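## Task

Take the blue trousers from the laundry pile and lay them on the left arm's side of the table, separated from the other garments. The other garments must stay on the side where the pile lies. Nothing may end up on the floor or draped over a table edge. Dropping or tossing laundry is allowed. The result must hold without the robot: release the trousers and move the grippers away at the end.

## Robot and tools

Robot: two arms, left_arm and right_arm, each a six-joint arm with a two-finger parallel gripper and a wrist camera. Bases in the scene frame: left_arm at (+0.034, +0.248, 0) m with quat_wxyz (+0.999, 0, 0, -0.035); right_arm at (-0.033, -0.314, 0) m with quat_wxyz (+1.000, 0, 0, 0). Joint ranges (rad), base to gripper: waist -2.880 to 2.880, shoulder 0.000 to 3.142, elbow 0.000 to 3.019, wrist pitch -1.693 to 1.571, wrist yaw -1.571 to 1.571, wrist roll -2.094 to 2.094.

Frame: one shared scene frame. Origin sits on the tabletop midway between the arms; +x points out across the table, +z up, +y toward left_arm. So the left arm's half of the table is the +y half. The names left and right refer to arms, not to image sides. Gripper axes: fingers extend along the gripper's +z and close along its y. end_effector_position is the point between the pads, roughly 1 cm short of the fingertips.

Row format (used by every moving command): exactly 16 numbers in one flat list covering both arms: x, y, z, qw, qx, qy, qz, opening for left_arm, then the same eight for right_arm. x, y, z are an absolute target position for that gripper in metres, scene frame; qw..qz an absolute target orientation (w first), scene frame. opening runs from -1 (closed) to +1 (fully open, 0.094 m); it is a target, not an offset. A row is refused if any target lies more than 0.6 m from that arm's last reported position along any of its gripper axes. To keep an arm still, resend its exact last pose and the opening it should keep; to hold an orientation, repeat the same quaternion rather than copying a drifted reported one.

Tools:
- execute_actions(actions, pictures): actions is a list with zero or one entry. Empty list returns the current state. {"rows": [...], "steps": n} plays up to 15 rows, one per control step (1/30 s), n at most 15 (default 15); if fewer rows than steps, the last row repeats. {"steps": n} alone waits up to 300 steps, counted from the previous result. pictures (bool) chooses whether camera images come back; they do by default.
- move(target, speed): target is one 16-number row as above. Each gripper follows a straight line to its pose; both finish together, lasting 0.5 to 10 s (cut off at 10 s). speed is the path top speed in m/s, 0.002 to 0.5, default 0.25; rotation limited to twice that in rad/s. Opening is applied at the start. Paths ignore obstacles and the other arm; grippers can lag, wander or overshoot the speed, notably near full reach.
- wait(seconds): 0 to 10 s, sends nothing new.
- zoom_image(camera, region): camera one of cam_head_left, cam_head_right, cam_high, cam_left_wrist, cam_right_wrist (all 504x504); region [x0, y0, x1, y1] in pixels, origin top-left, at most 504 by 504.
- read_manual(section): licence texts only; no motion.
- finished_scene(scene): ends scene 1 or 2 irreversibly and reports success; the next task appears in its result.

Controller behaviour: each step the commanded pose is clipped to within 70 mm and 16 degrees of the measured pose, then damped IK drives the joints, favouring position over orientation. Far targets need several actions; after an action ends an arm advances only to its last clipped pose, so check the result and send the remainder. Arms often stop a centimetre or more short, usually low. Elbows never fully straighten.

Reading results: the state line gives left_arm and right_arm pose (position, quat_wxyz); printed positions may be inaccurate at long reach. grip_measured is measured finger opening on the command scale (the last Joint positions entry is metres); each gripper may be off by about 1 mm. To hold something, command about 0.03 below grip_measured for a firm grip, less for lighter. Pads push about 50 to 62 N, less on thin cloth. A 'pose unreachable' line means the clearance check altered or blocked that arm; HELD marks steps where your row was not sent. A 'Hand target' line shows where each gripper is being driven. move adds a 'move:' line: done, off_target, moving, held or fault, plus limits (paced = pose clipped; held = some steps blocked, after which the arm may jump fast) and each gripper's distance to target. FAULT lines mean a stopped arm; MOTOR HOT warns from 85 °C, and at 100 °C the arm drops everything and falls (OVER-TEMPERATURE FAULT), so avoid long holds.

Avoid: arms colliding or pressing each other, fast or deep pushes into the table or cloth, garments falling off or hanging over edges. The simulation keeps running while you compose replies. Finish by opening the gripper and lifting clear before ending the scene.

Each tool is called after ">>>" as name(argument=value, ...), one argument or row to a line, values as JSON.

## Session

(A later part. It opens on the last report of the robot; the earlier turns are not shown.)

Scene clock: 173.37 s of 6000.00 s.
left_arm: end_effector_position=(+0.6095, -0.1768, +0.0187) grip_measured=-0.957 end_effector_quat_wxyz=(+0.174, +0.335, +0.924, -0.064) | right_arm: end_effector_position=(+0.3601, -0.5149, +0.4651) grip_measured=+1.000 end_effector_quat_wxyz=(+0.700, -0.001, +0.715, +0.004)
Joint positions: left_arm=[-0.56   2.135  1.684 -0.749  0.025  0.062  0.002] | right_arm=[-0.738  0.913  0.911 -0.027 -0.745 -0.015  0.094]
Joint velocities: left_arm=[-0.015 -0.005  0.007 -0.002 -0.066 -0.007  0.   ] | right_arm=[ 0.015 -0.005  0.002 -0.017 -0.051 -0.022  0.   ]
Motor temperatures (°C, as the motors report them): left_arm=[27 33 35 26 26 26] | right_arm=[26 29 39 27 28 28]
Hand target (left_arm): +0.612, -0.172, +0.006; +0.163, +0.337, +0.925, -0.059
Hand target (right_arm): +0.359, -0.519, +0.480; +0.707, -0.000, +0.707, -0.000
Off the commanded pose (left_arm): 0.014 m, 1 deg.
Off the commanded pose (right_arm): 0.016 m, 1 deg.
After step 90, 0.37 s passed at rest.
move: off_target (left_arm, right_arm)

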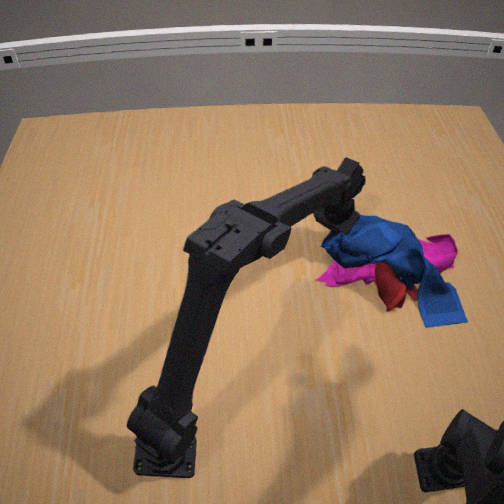

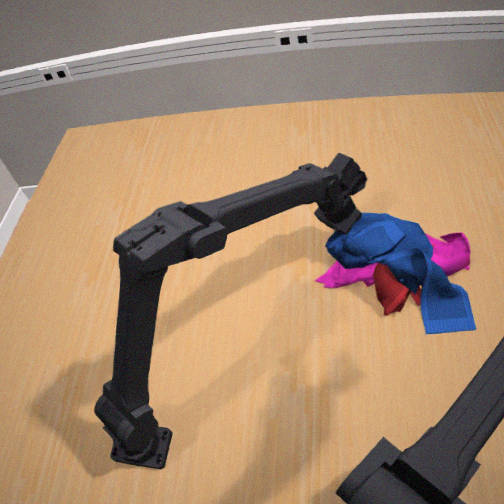

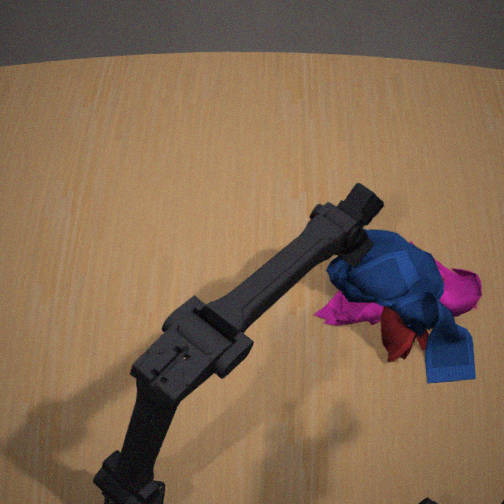

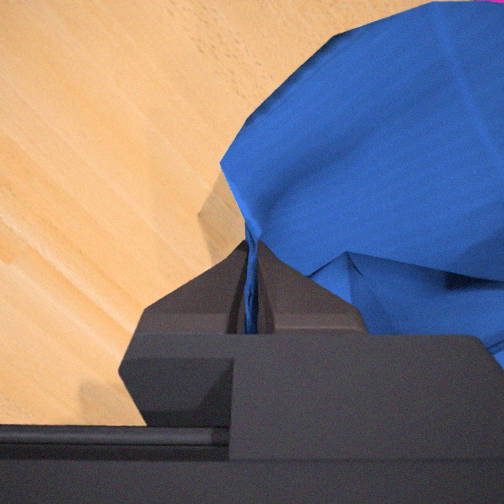

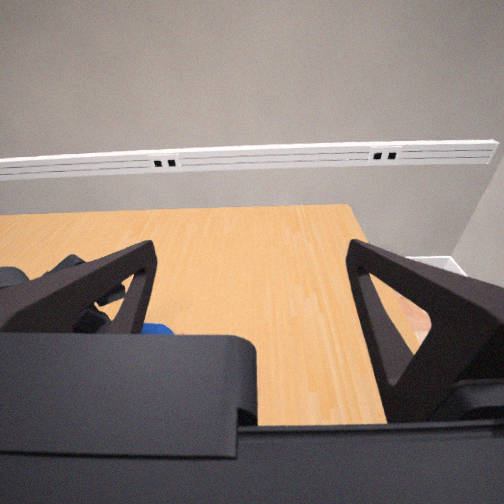

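>>> move(
  target=[0.58,-0.16,0.22,0.163,0.337,0.926,-0.059,-1, 0.36,-0.52,0.48,0.707,0.0,0.707,0.0,1],
  speed=0.12,
)

Scene clock: 181.17 s of 6000.00 s.
left_arm: end_effector_position=(+0.5727, -0.1499, +0.1830) grip_measured=-0.957 end_effector_quat_wxyz=(+0.132, +0.337, +0.931, -0.051) | right_arm: end_effector_position=(+0.3601, -0.5149, +0.4636) grip_measured=+1.000 end_effector_quat_wxyz=(+0.699, -0.000, +0.715, +0.005)
Joint positions: left_arm=[-0.56   1.936  1.829 -1.18   0.025  0.062  0.002] | right_arm=[-0.738  0.913  0.908 -0.027 -0.745 -0.015  0.094]
Joint velocities: left_arm=[ 0.005  0.005 -0.012  0.007 -0.007  0.037  0.001] | right_arm=[-0.005 -0.005 -0.007 -0.002  0.051 -0.051  0.   ]
Motor temperatures (°C, as the motors report them): left_arm=[27 33 36 25 26 26] | right_arm=[26 29 39 27 28 28]
Hand target (left_arm): +0.579, -0.160, +0.220; +0.163, +0.337, +0.925, -0.059
Hand target (right_arm): +0.359, -0.519, +0.480; +0.707, -0.000, +0.707, -0.000
Off the commanded pose (left_arm): 0.039 m, 4 deg.
Off the commanded pose (right_arm): 0.017 m, 1 deg.
After step 90, 2.67 s passed at rest.
move: off_target (left_arm, right_arm)

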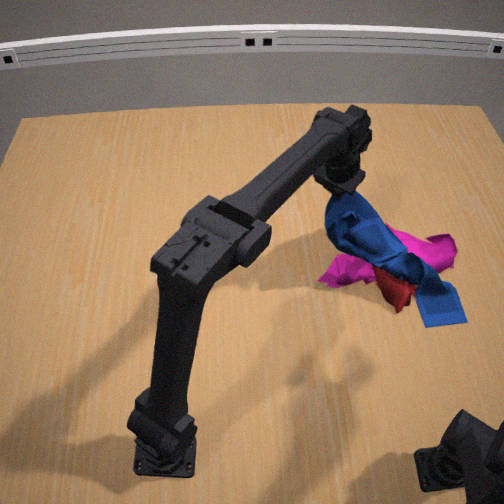

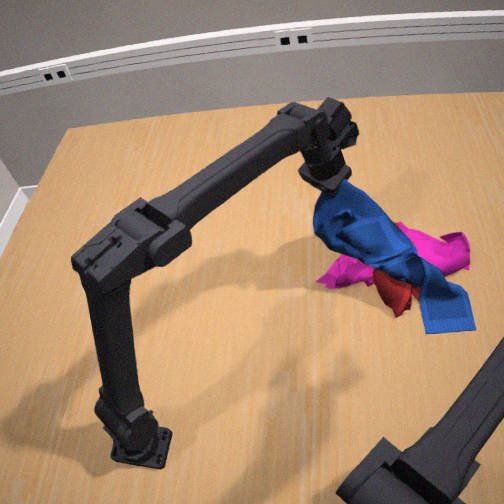

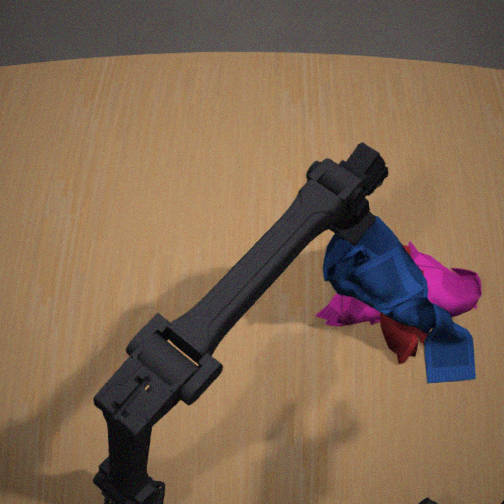

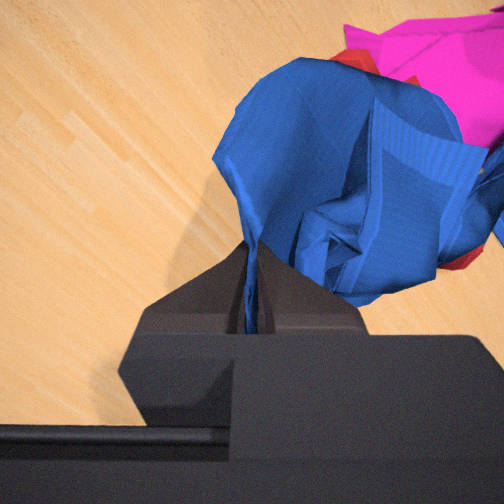

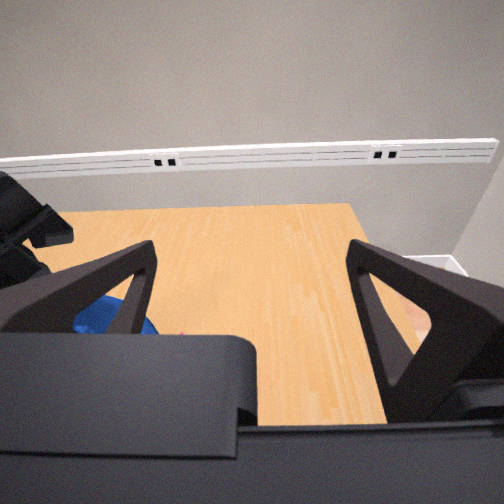

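>>> move(
  target=[0.54,-0.17,0.46,0.163,0.337,0.926,-0.059,-1, 0.36,-0.52,0.48,0.707,0.0,0.707,0.0,1],
  speed=0.12,
)

Scene clock: 186.93 s of 6000.00 s.
left_arm: end_effector_position=(+0.5441, -0.1612, +0.4473) grip_measured=-0.957 end_effector_quat_wxyz=(+0.217, +0.331, +0.915, -0.077) | right_arm: end_effector_position=(+0.3601, -0.5149, +0.4616) grip_measured=+1.000 end_effector_quat_wxyz=(+0.698, +0.001, +0.716, +0.006)
Joint positions: left_arm=[-0.604  1.944  2.521 -1.683  0.007  0.02   0.002] | right_arm=[-0.738  0.913  0.905 -0.027 -0.745 -0.015  0.094]
Joint velocities: left_arm=[-0.005 -0.005  0.012 -0.022 -0.051 -0.051  0.001] | right_arm=[-0.005 -0.005  0.007 -0.017 -0.022 -0.022  0.   ]
Motor temperatures (°C, as the motors report them): left_arm=[27 33 37 25 26 26] | right_arm=[26 29 40 27 28 28]
Hand target (left_arm): +0.540, -0.170, +0.460; +0.230, +0.331, +0.911, -0.083
Hand target (right_arm): +0.359, -0.519, +0.480; +0.707, +0.000, +0.707, -0.000
Off the commanded pose (left_arm): 0.016 m, 7 deg.
Off the commanded pose (right_arm): 0.019 m, 2 deg.
joint sent to its limit (left arm) — the command would take joint 4 (wrist pitch) past its lower limit, so that joint was sent only as far as its limit.
move: off_target (left_arm, right_arm)

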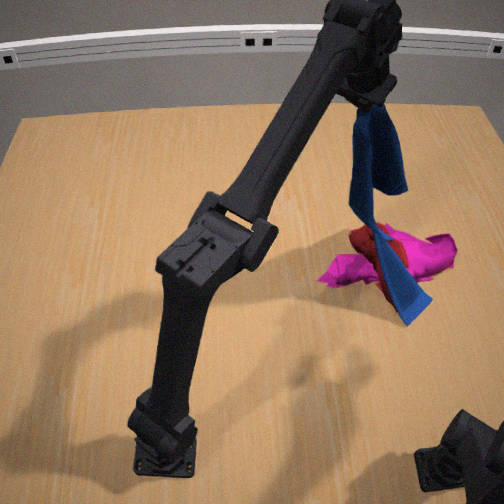

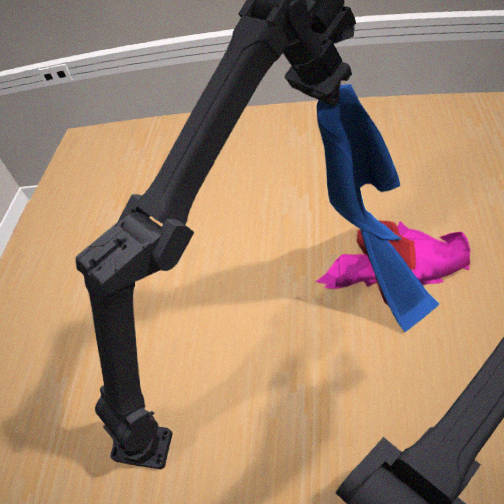

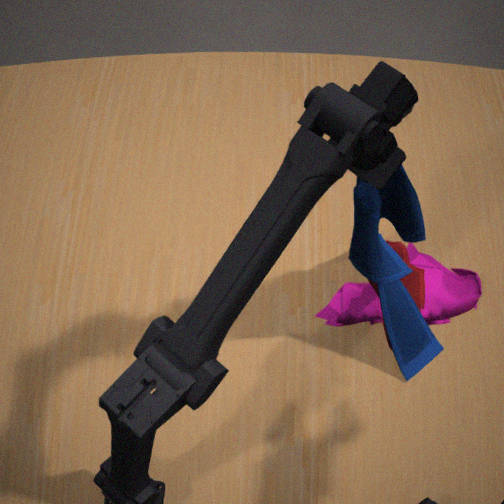

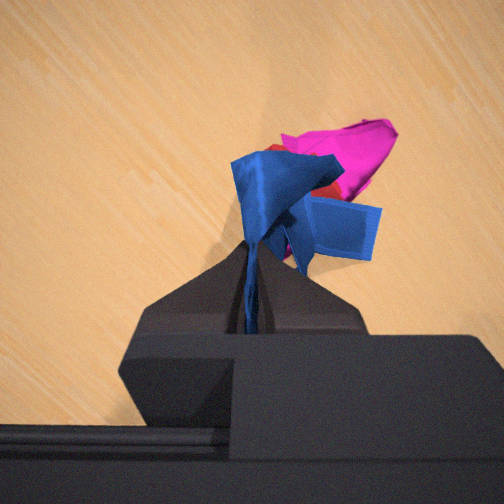

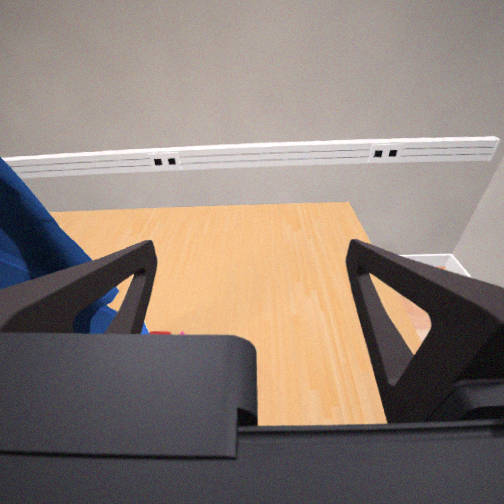

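>>> move(
  target=[0.52,-0.17,0.64,0.437,0.289,0.839,-0.151,-1, 0.36,-0.52,0.48,0.707,0.0,0.707,0.0,1],
  speed=0.12,
)

Scene clock: 215.23 s of 6000.00 s.
left_arm: end_effector_position=(+0.5250, -0.1619, +0.6286) grip_measured=-0.957 end_effector_quat_wxyz=(+0.431, +0.288, +0.842, -0.147) | right_arm: end_effector_position=(+0.3601, -0.5148, +0.4598) grip_measured=+1.000 end_effector_quat_wxyz=(+0.697, +0.001, +0.717, +0.006)
Joint positions: left_arm=[-0.636  1.933  2.889 -1.582 -0.038 -0.027  0.002] | right_arm=[-0.738  0.913  0.902 -0.027 -0.745 -0.015  0.094]
Joint velocities: left_arm=[-0.005 -0.005 -0.007  0.017  0.007 -0.007  0.   ] | right_arm=[ 0.005  0.005 -0.007  0.007 -0.022  0.081  0.   ]
Motor temperatures (°C, as the motors report them): left_arm=[27 32 38 26 26 26] | right_arm=[26 29 41 27 28 28]
Hand target (left_arm): +0.520, -0.170, +0.639; +0.445, +0.285, +0.834, -0.158
Hand target (right_arm): +0.359, -0.519, +0.480; +0.707, -0.000, +0.707, -0.000
Off the commanded pose (left_arm): 0.015 m, 1 deg.
Off the commanded pose (right_arm): 0.021 m, 2 deg.
elbow stopped short (left arm): the move would have taken joint 3 (elbow) straighter than the controller allows; a more bent joint 3 avoids this.
After step 450, 10.43 s passed at rest.
move: off_target (left_arm, right_arm)

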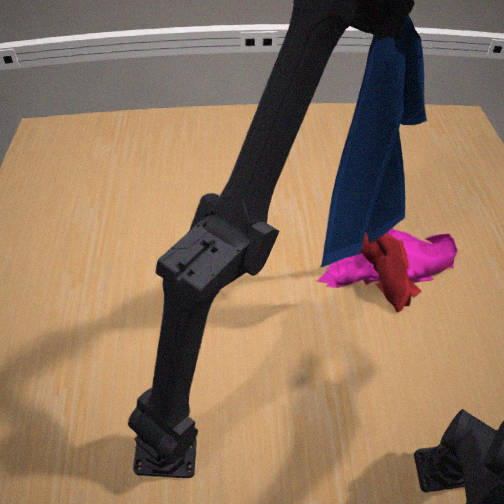

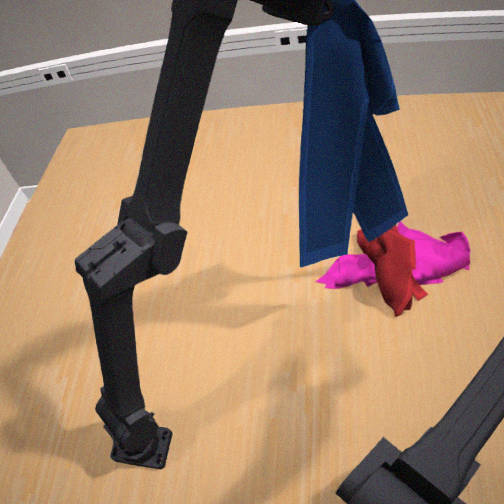

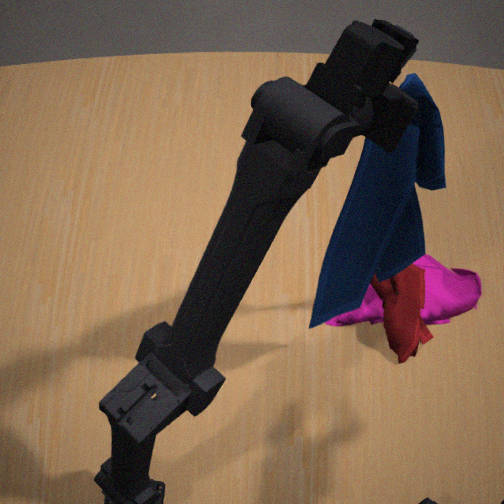

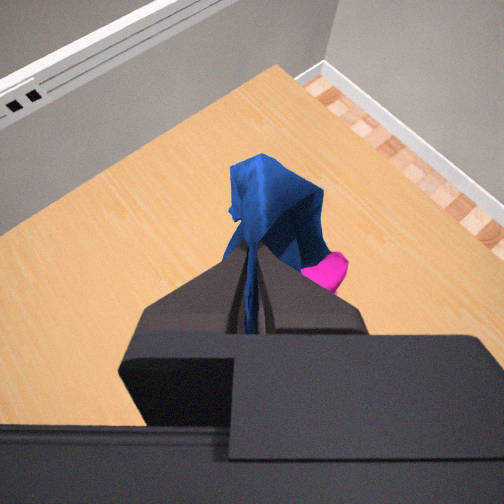

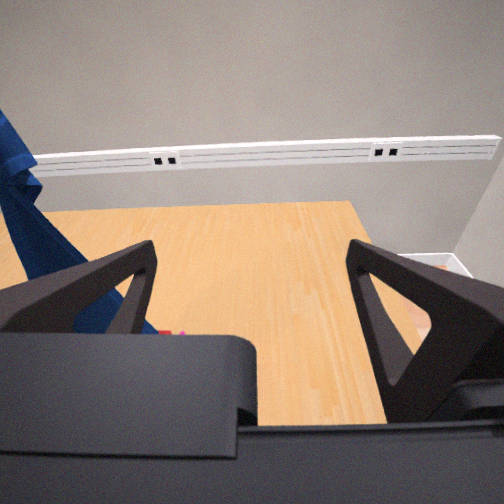

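>>> move(
  target=[0.47,0.30,0.66,0.461,-0.054,0.885,0.028,-1, 0.36,-0.52,0.48,0.707,0.0,0.707,0.0,1],
  speed=0.2,
)

Scene clock: 226.97 s of 6000.00 s.
left_arm: end_effector_position=(+0.4736, +0.2985, +0.6497) grip_measured=-0.957 end_effector_quat_wxyz=(+0.454, -0.059, +0.889, +0.024) | right_arm: end_effector_position=(+0.3601, -0.5148, +0.4578) grip_measured=+1.000 end_effector_quat_wxyz=(+0.696, +0.002, +0.718, +0.007)
Joint positions: left_arm=[ 0.184  1.295  2.121 -1.453 -0.003 -0.016  0.002] | right_arm=[-0.738  0.913  0.898 -0.027 -0.745 -0.015  0.094]
Joint velocities: left_arm=[-0.005 -0.005 -0.017 -0.002  0.037  0.022 -0.001] | right_arm=[-0.015  0.005  0.002 -0.007 -0.022 -0.037  0.   ]
Motor temperatures (°C, as the motors report them): left_arm=[27 32 37 26 26 26] | right_arm=[26 29 42 27 28 28]
Hand target (left_arm): +0.462, +0.300, +0.659; +0.462, -0.054, +0.885, +0.028
Hand target (right_arm): +0.359, -0.519, +0.480; +0.707, +0.000, +0.707, -0.000
Off the commanded pose (left_arm): 0.011 m, 1 deg.
Off the commanded pose (right_arm): 0.023 m, 2 deg.
move: off_target (left_arm, right_arm)

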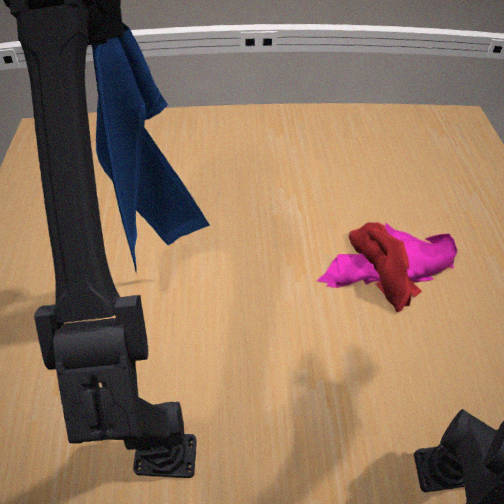

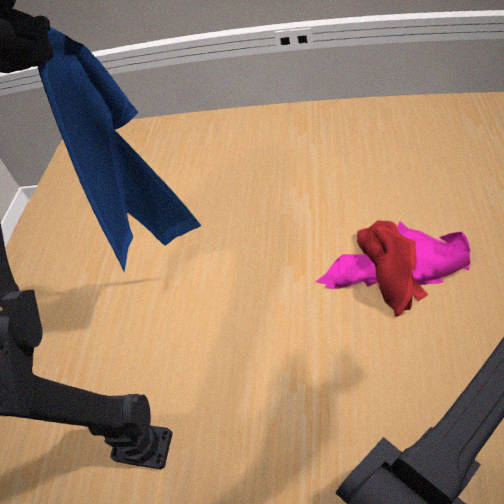

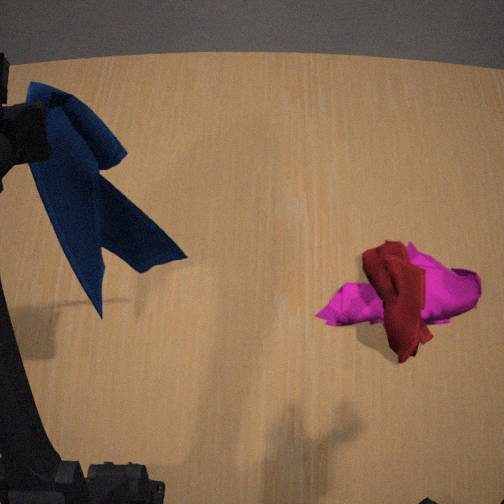

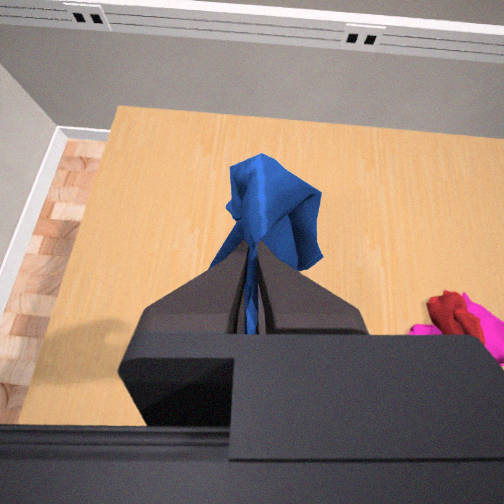

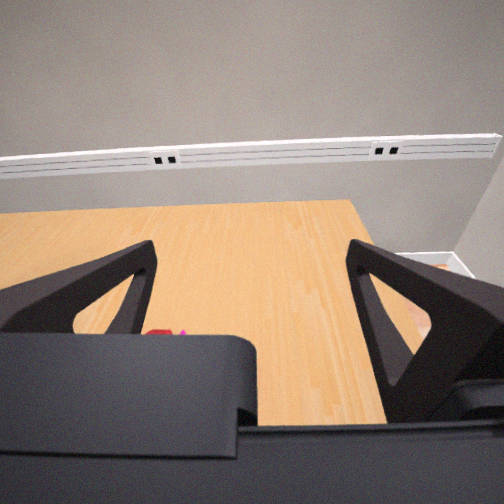

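>>> move(
  target=[0.47,0.38,0.13,0.256,-0.134,0.957,0.036,-1, 0.36,-0.52,0.48,0.707,0.0,0.707,0.0,1],
  speed=0.25,
)

>>> move(
  target=[0.47,0.38,0.16,0.256,-0.134,0.957,0.036,1, 0.36,-0.52,0.48,0.707,0.0,0.707,0.0,1],
  speed=0.2,
)

Scene clock: 236.83 s of 6000.00 s.
left_arm: end_effector_position=(+0.4649, +0.3709, +0.1260) grip_measured=-0.957 end_effector_quat_wxyz=(+0.247, -0.132, +0.959, +0.033) | right_arm: end_effector_position=(+0.3600, -0.5148, +0.4560) grip_measured=+1.000 end_effector_quat_wxyz=(+0.695, +0.003, +0.719, +0.008)
Joint positions: left_arm=[ 0.351  1.307  0.838 -0.599  0.006  0.008  0.002] | right_arm=[-0.738  0.913  0.895 -0.027 -0.745 -0.015  0.094]
Joint velocities: left_arm=[-0.005 -0.005 -0.007  0.012 -0.037  0.007  0.001] | right_arm=[-0.024  0.005  0.007  0.017  0.022 -0.066  0.   ]
Motor temperatures (°C, as the motors report them): left_arm=[27 32 36 26 26 26] | right_arm=[26 29 42 27 28 28]
Hand target (left_arm): +0.467, +0.379, +0.130; +0.255, -0.133, +0.957, +0.040
Hand target (right_arm): +0.359, -0.519, +0.480; +0.707, -0.000, +0.707, -0.000
Off the commanded pose (left_arm): 0.011 m, 1 deg.
Off the commanded pose (right_arm): 0.025 m, 2 deg.
move: off_target (left_arm, right_arm)

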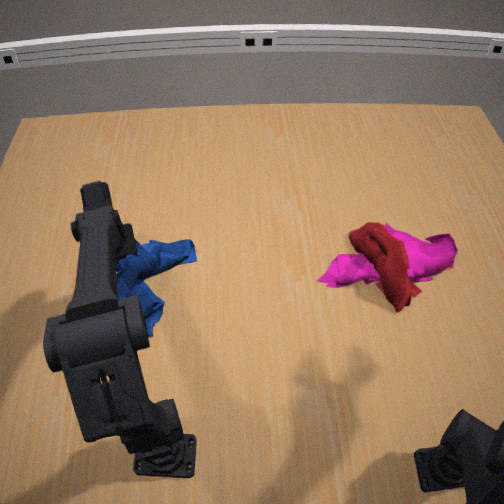

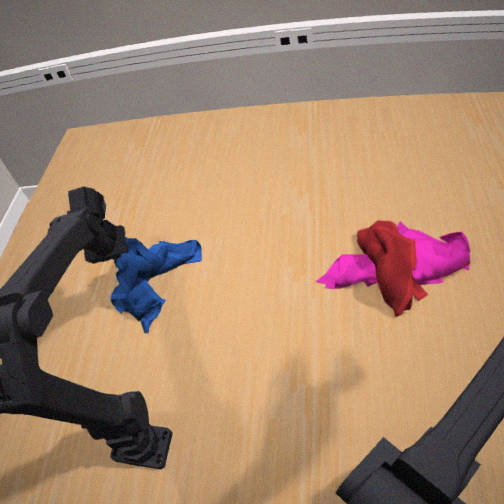

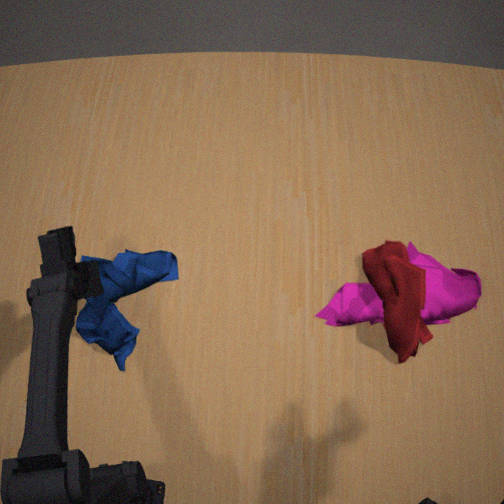

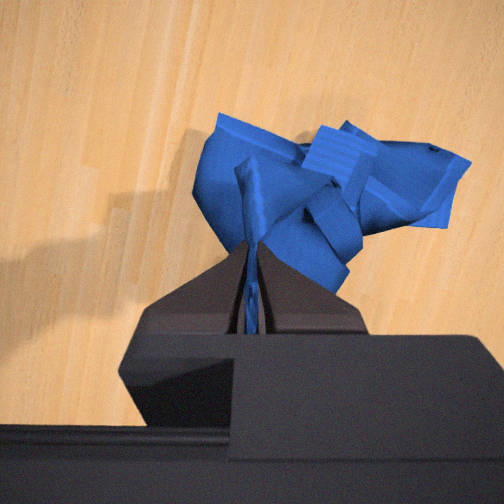

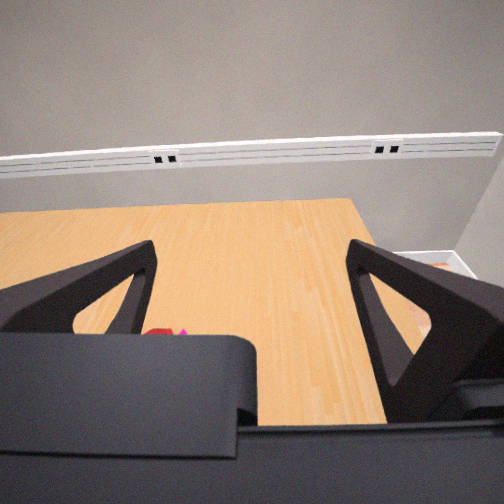

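Scene clock: 237.70 s of 6000.00 s.
left_arm: end_effector_position=(+0.4542, +0.3679, +0.1299) grip_measured=+1.000 end_effector_quat_wxyz=(+0.228, -0.133, +0.964, +0.030) | right_arm: end_effector_position=(+0.3600, -0.5148, +0.4551) grip_measured=+1.000 end_effector_quat_wxyz=(+0.695, +0.003, +0.719, +0.008)
Joint positions: left_arm=[ 0.352  1.288  0.847 -0.666  0.006  0.008  0.094] | right_arm=[-0.738  0.913  0.894 -0.027 -0.745 -0.015  0.094]
Joint velocities: left_arm=[-0.005 -0.015 -0.007  0.002 -0.007  0.007  0.   ] | right_arm=[-0.015  0.005  0.002 -0.017  0.007  0.081  0.   ]
Motor temperatures (°C, as the motors report them): left_arm=[27 32 36 26 26 26] | right_arm=[26 29 42 27 28 28]
Hand target (left_arm): +0.469, +0.380, +0.160; +0.256, -0.134, +0.957, +0.036
Hand target (right_arm): +0.359, -0.519, +0.480; +0.707, +0.000, +0.707, -0.000
Off the commanded pose (left_arm): 0.036 m, 3 deg.
Off the commanded pose (right_arm): 0.025 m, 2 deg.
move: off_target (left_arm, right_arm)

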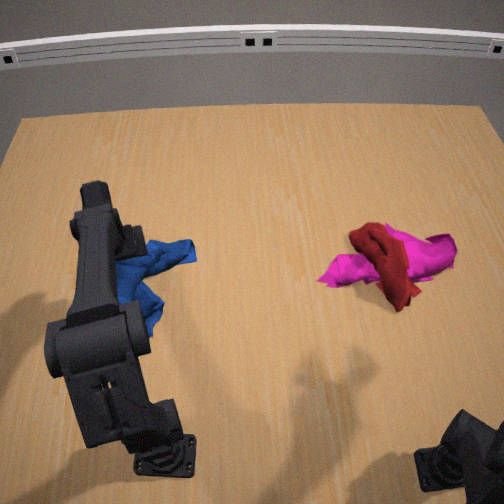

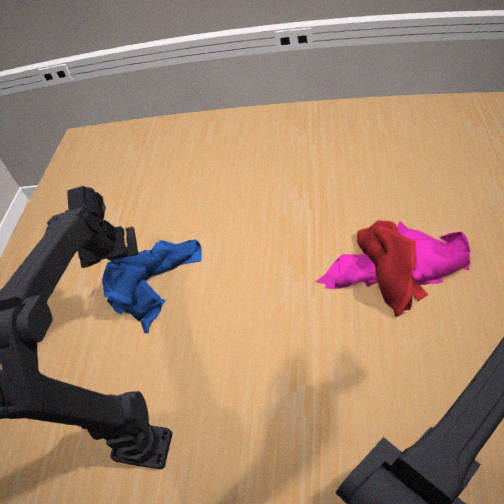

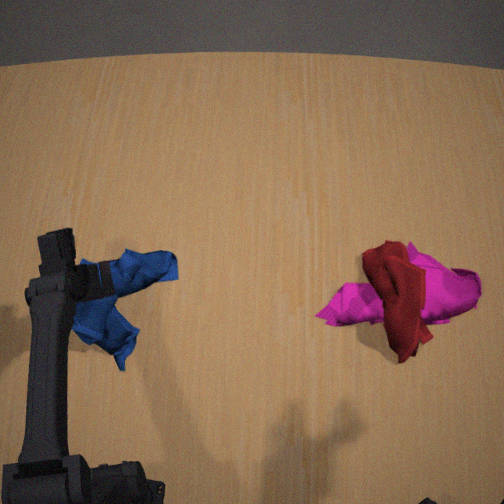

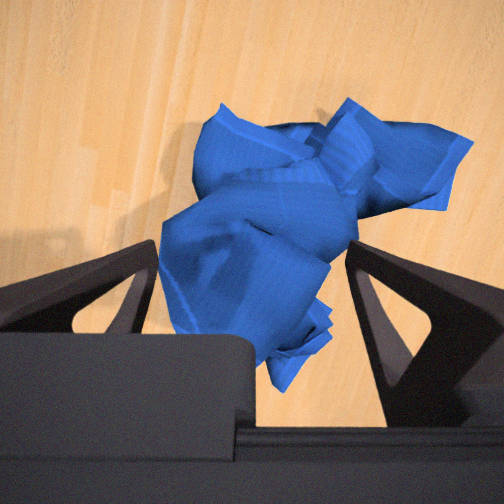

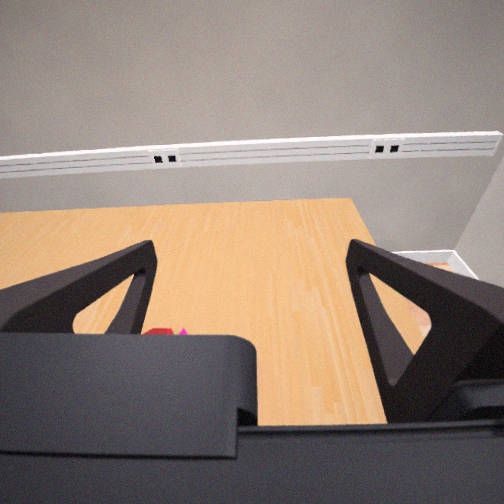

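>>> move(
  target=[0.40,0.36,0.42,0.5,-0.1,0.86,0.05,1, 0.36,-0.52,0.48,0.707,0.0,0.707,0.0,1],
  speed=0.3,
)

Scene clock: 244.93 s of 6000.00 s.
left_arm: end_effector_position=(+0.3989, +0.3526, +0.3979) grip_measured=+1.000 end_effector_quat_wxyz=(+0.488, -0.105, +0.866, +0.037) | right_arm: end_effector_position=(+0.3600, -0.5147, +0.4538) grip_measured=+1.000 end_effector_quat_wxyz=(+0.694, +0.004, +0.720, +0.009)
Joint positions: left_arm=[ 0.404  0.771  0.99  -0.771  0.119  0.029  0.094] | right_arm=[-0.738  0.913  0.891 -0.027 -0.745 -0.015  0.094]
Joint velocities: left_arm=[ 0.015 -0.015 -0.012  0.017  0.051 -0.051  0.   ] | right_arm=[-0.005  0.005 -0.007 -0.007 -0.168 -0.037  0.   ]
Motor temperatures (°C, as the motors report them): left_arm=[27 31 37 26 26 26] | right_arm=[26 29 43 27 28 28]
Hand target (left_arm): +0.401, +0.359, +0.419; +0.500, -0.103, +0.859, +0.046
Hand target (right_arm): +0.358, -0.519, +0.480; +0.707, -0.000, +0.707, -0.000
Off the commanded pose (left_arm): 0.023 m, 2 deg.
Off the commanded pose (right_arm): 0.027 m, 2 deg.
After step 90, 2.77 s passed at rest.
move: off_target (left_arm, right_arm)

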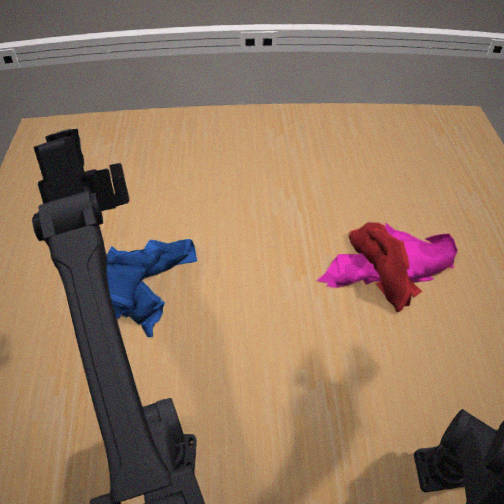

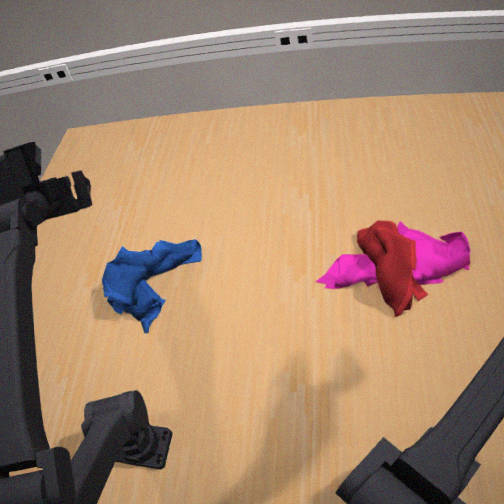

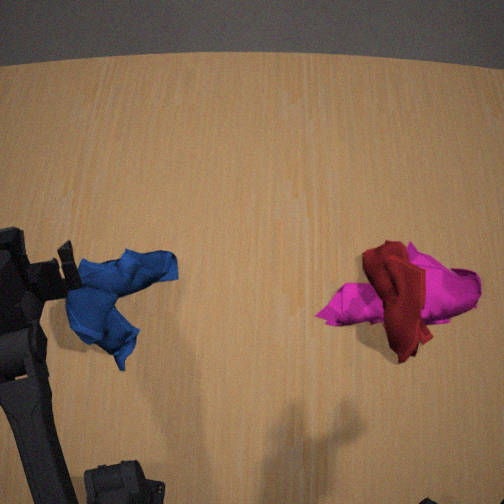

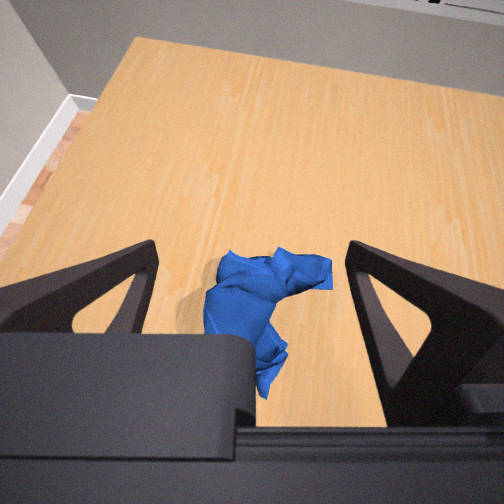

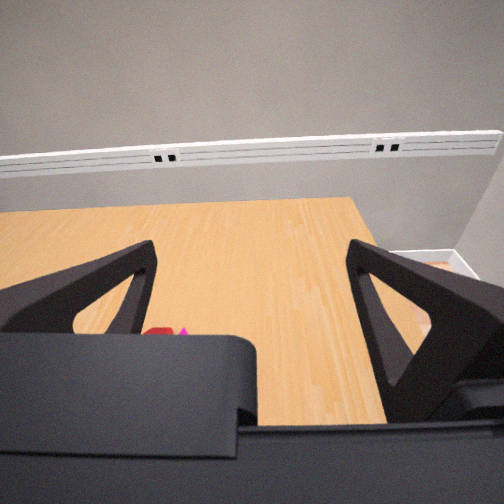

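>>> finished_scene(
  scene=1,
)

The scene is finished: the task was done.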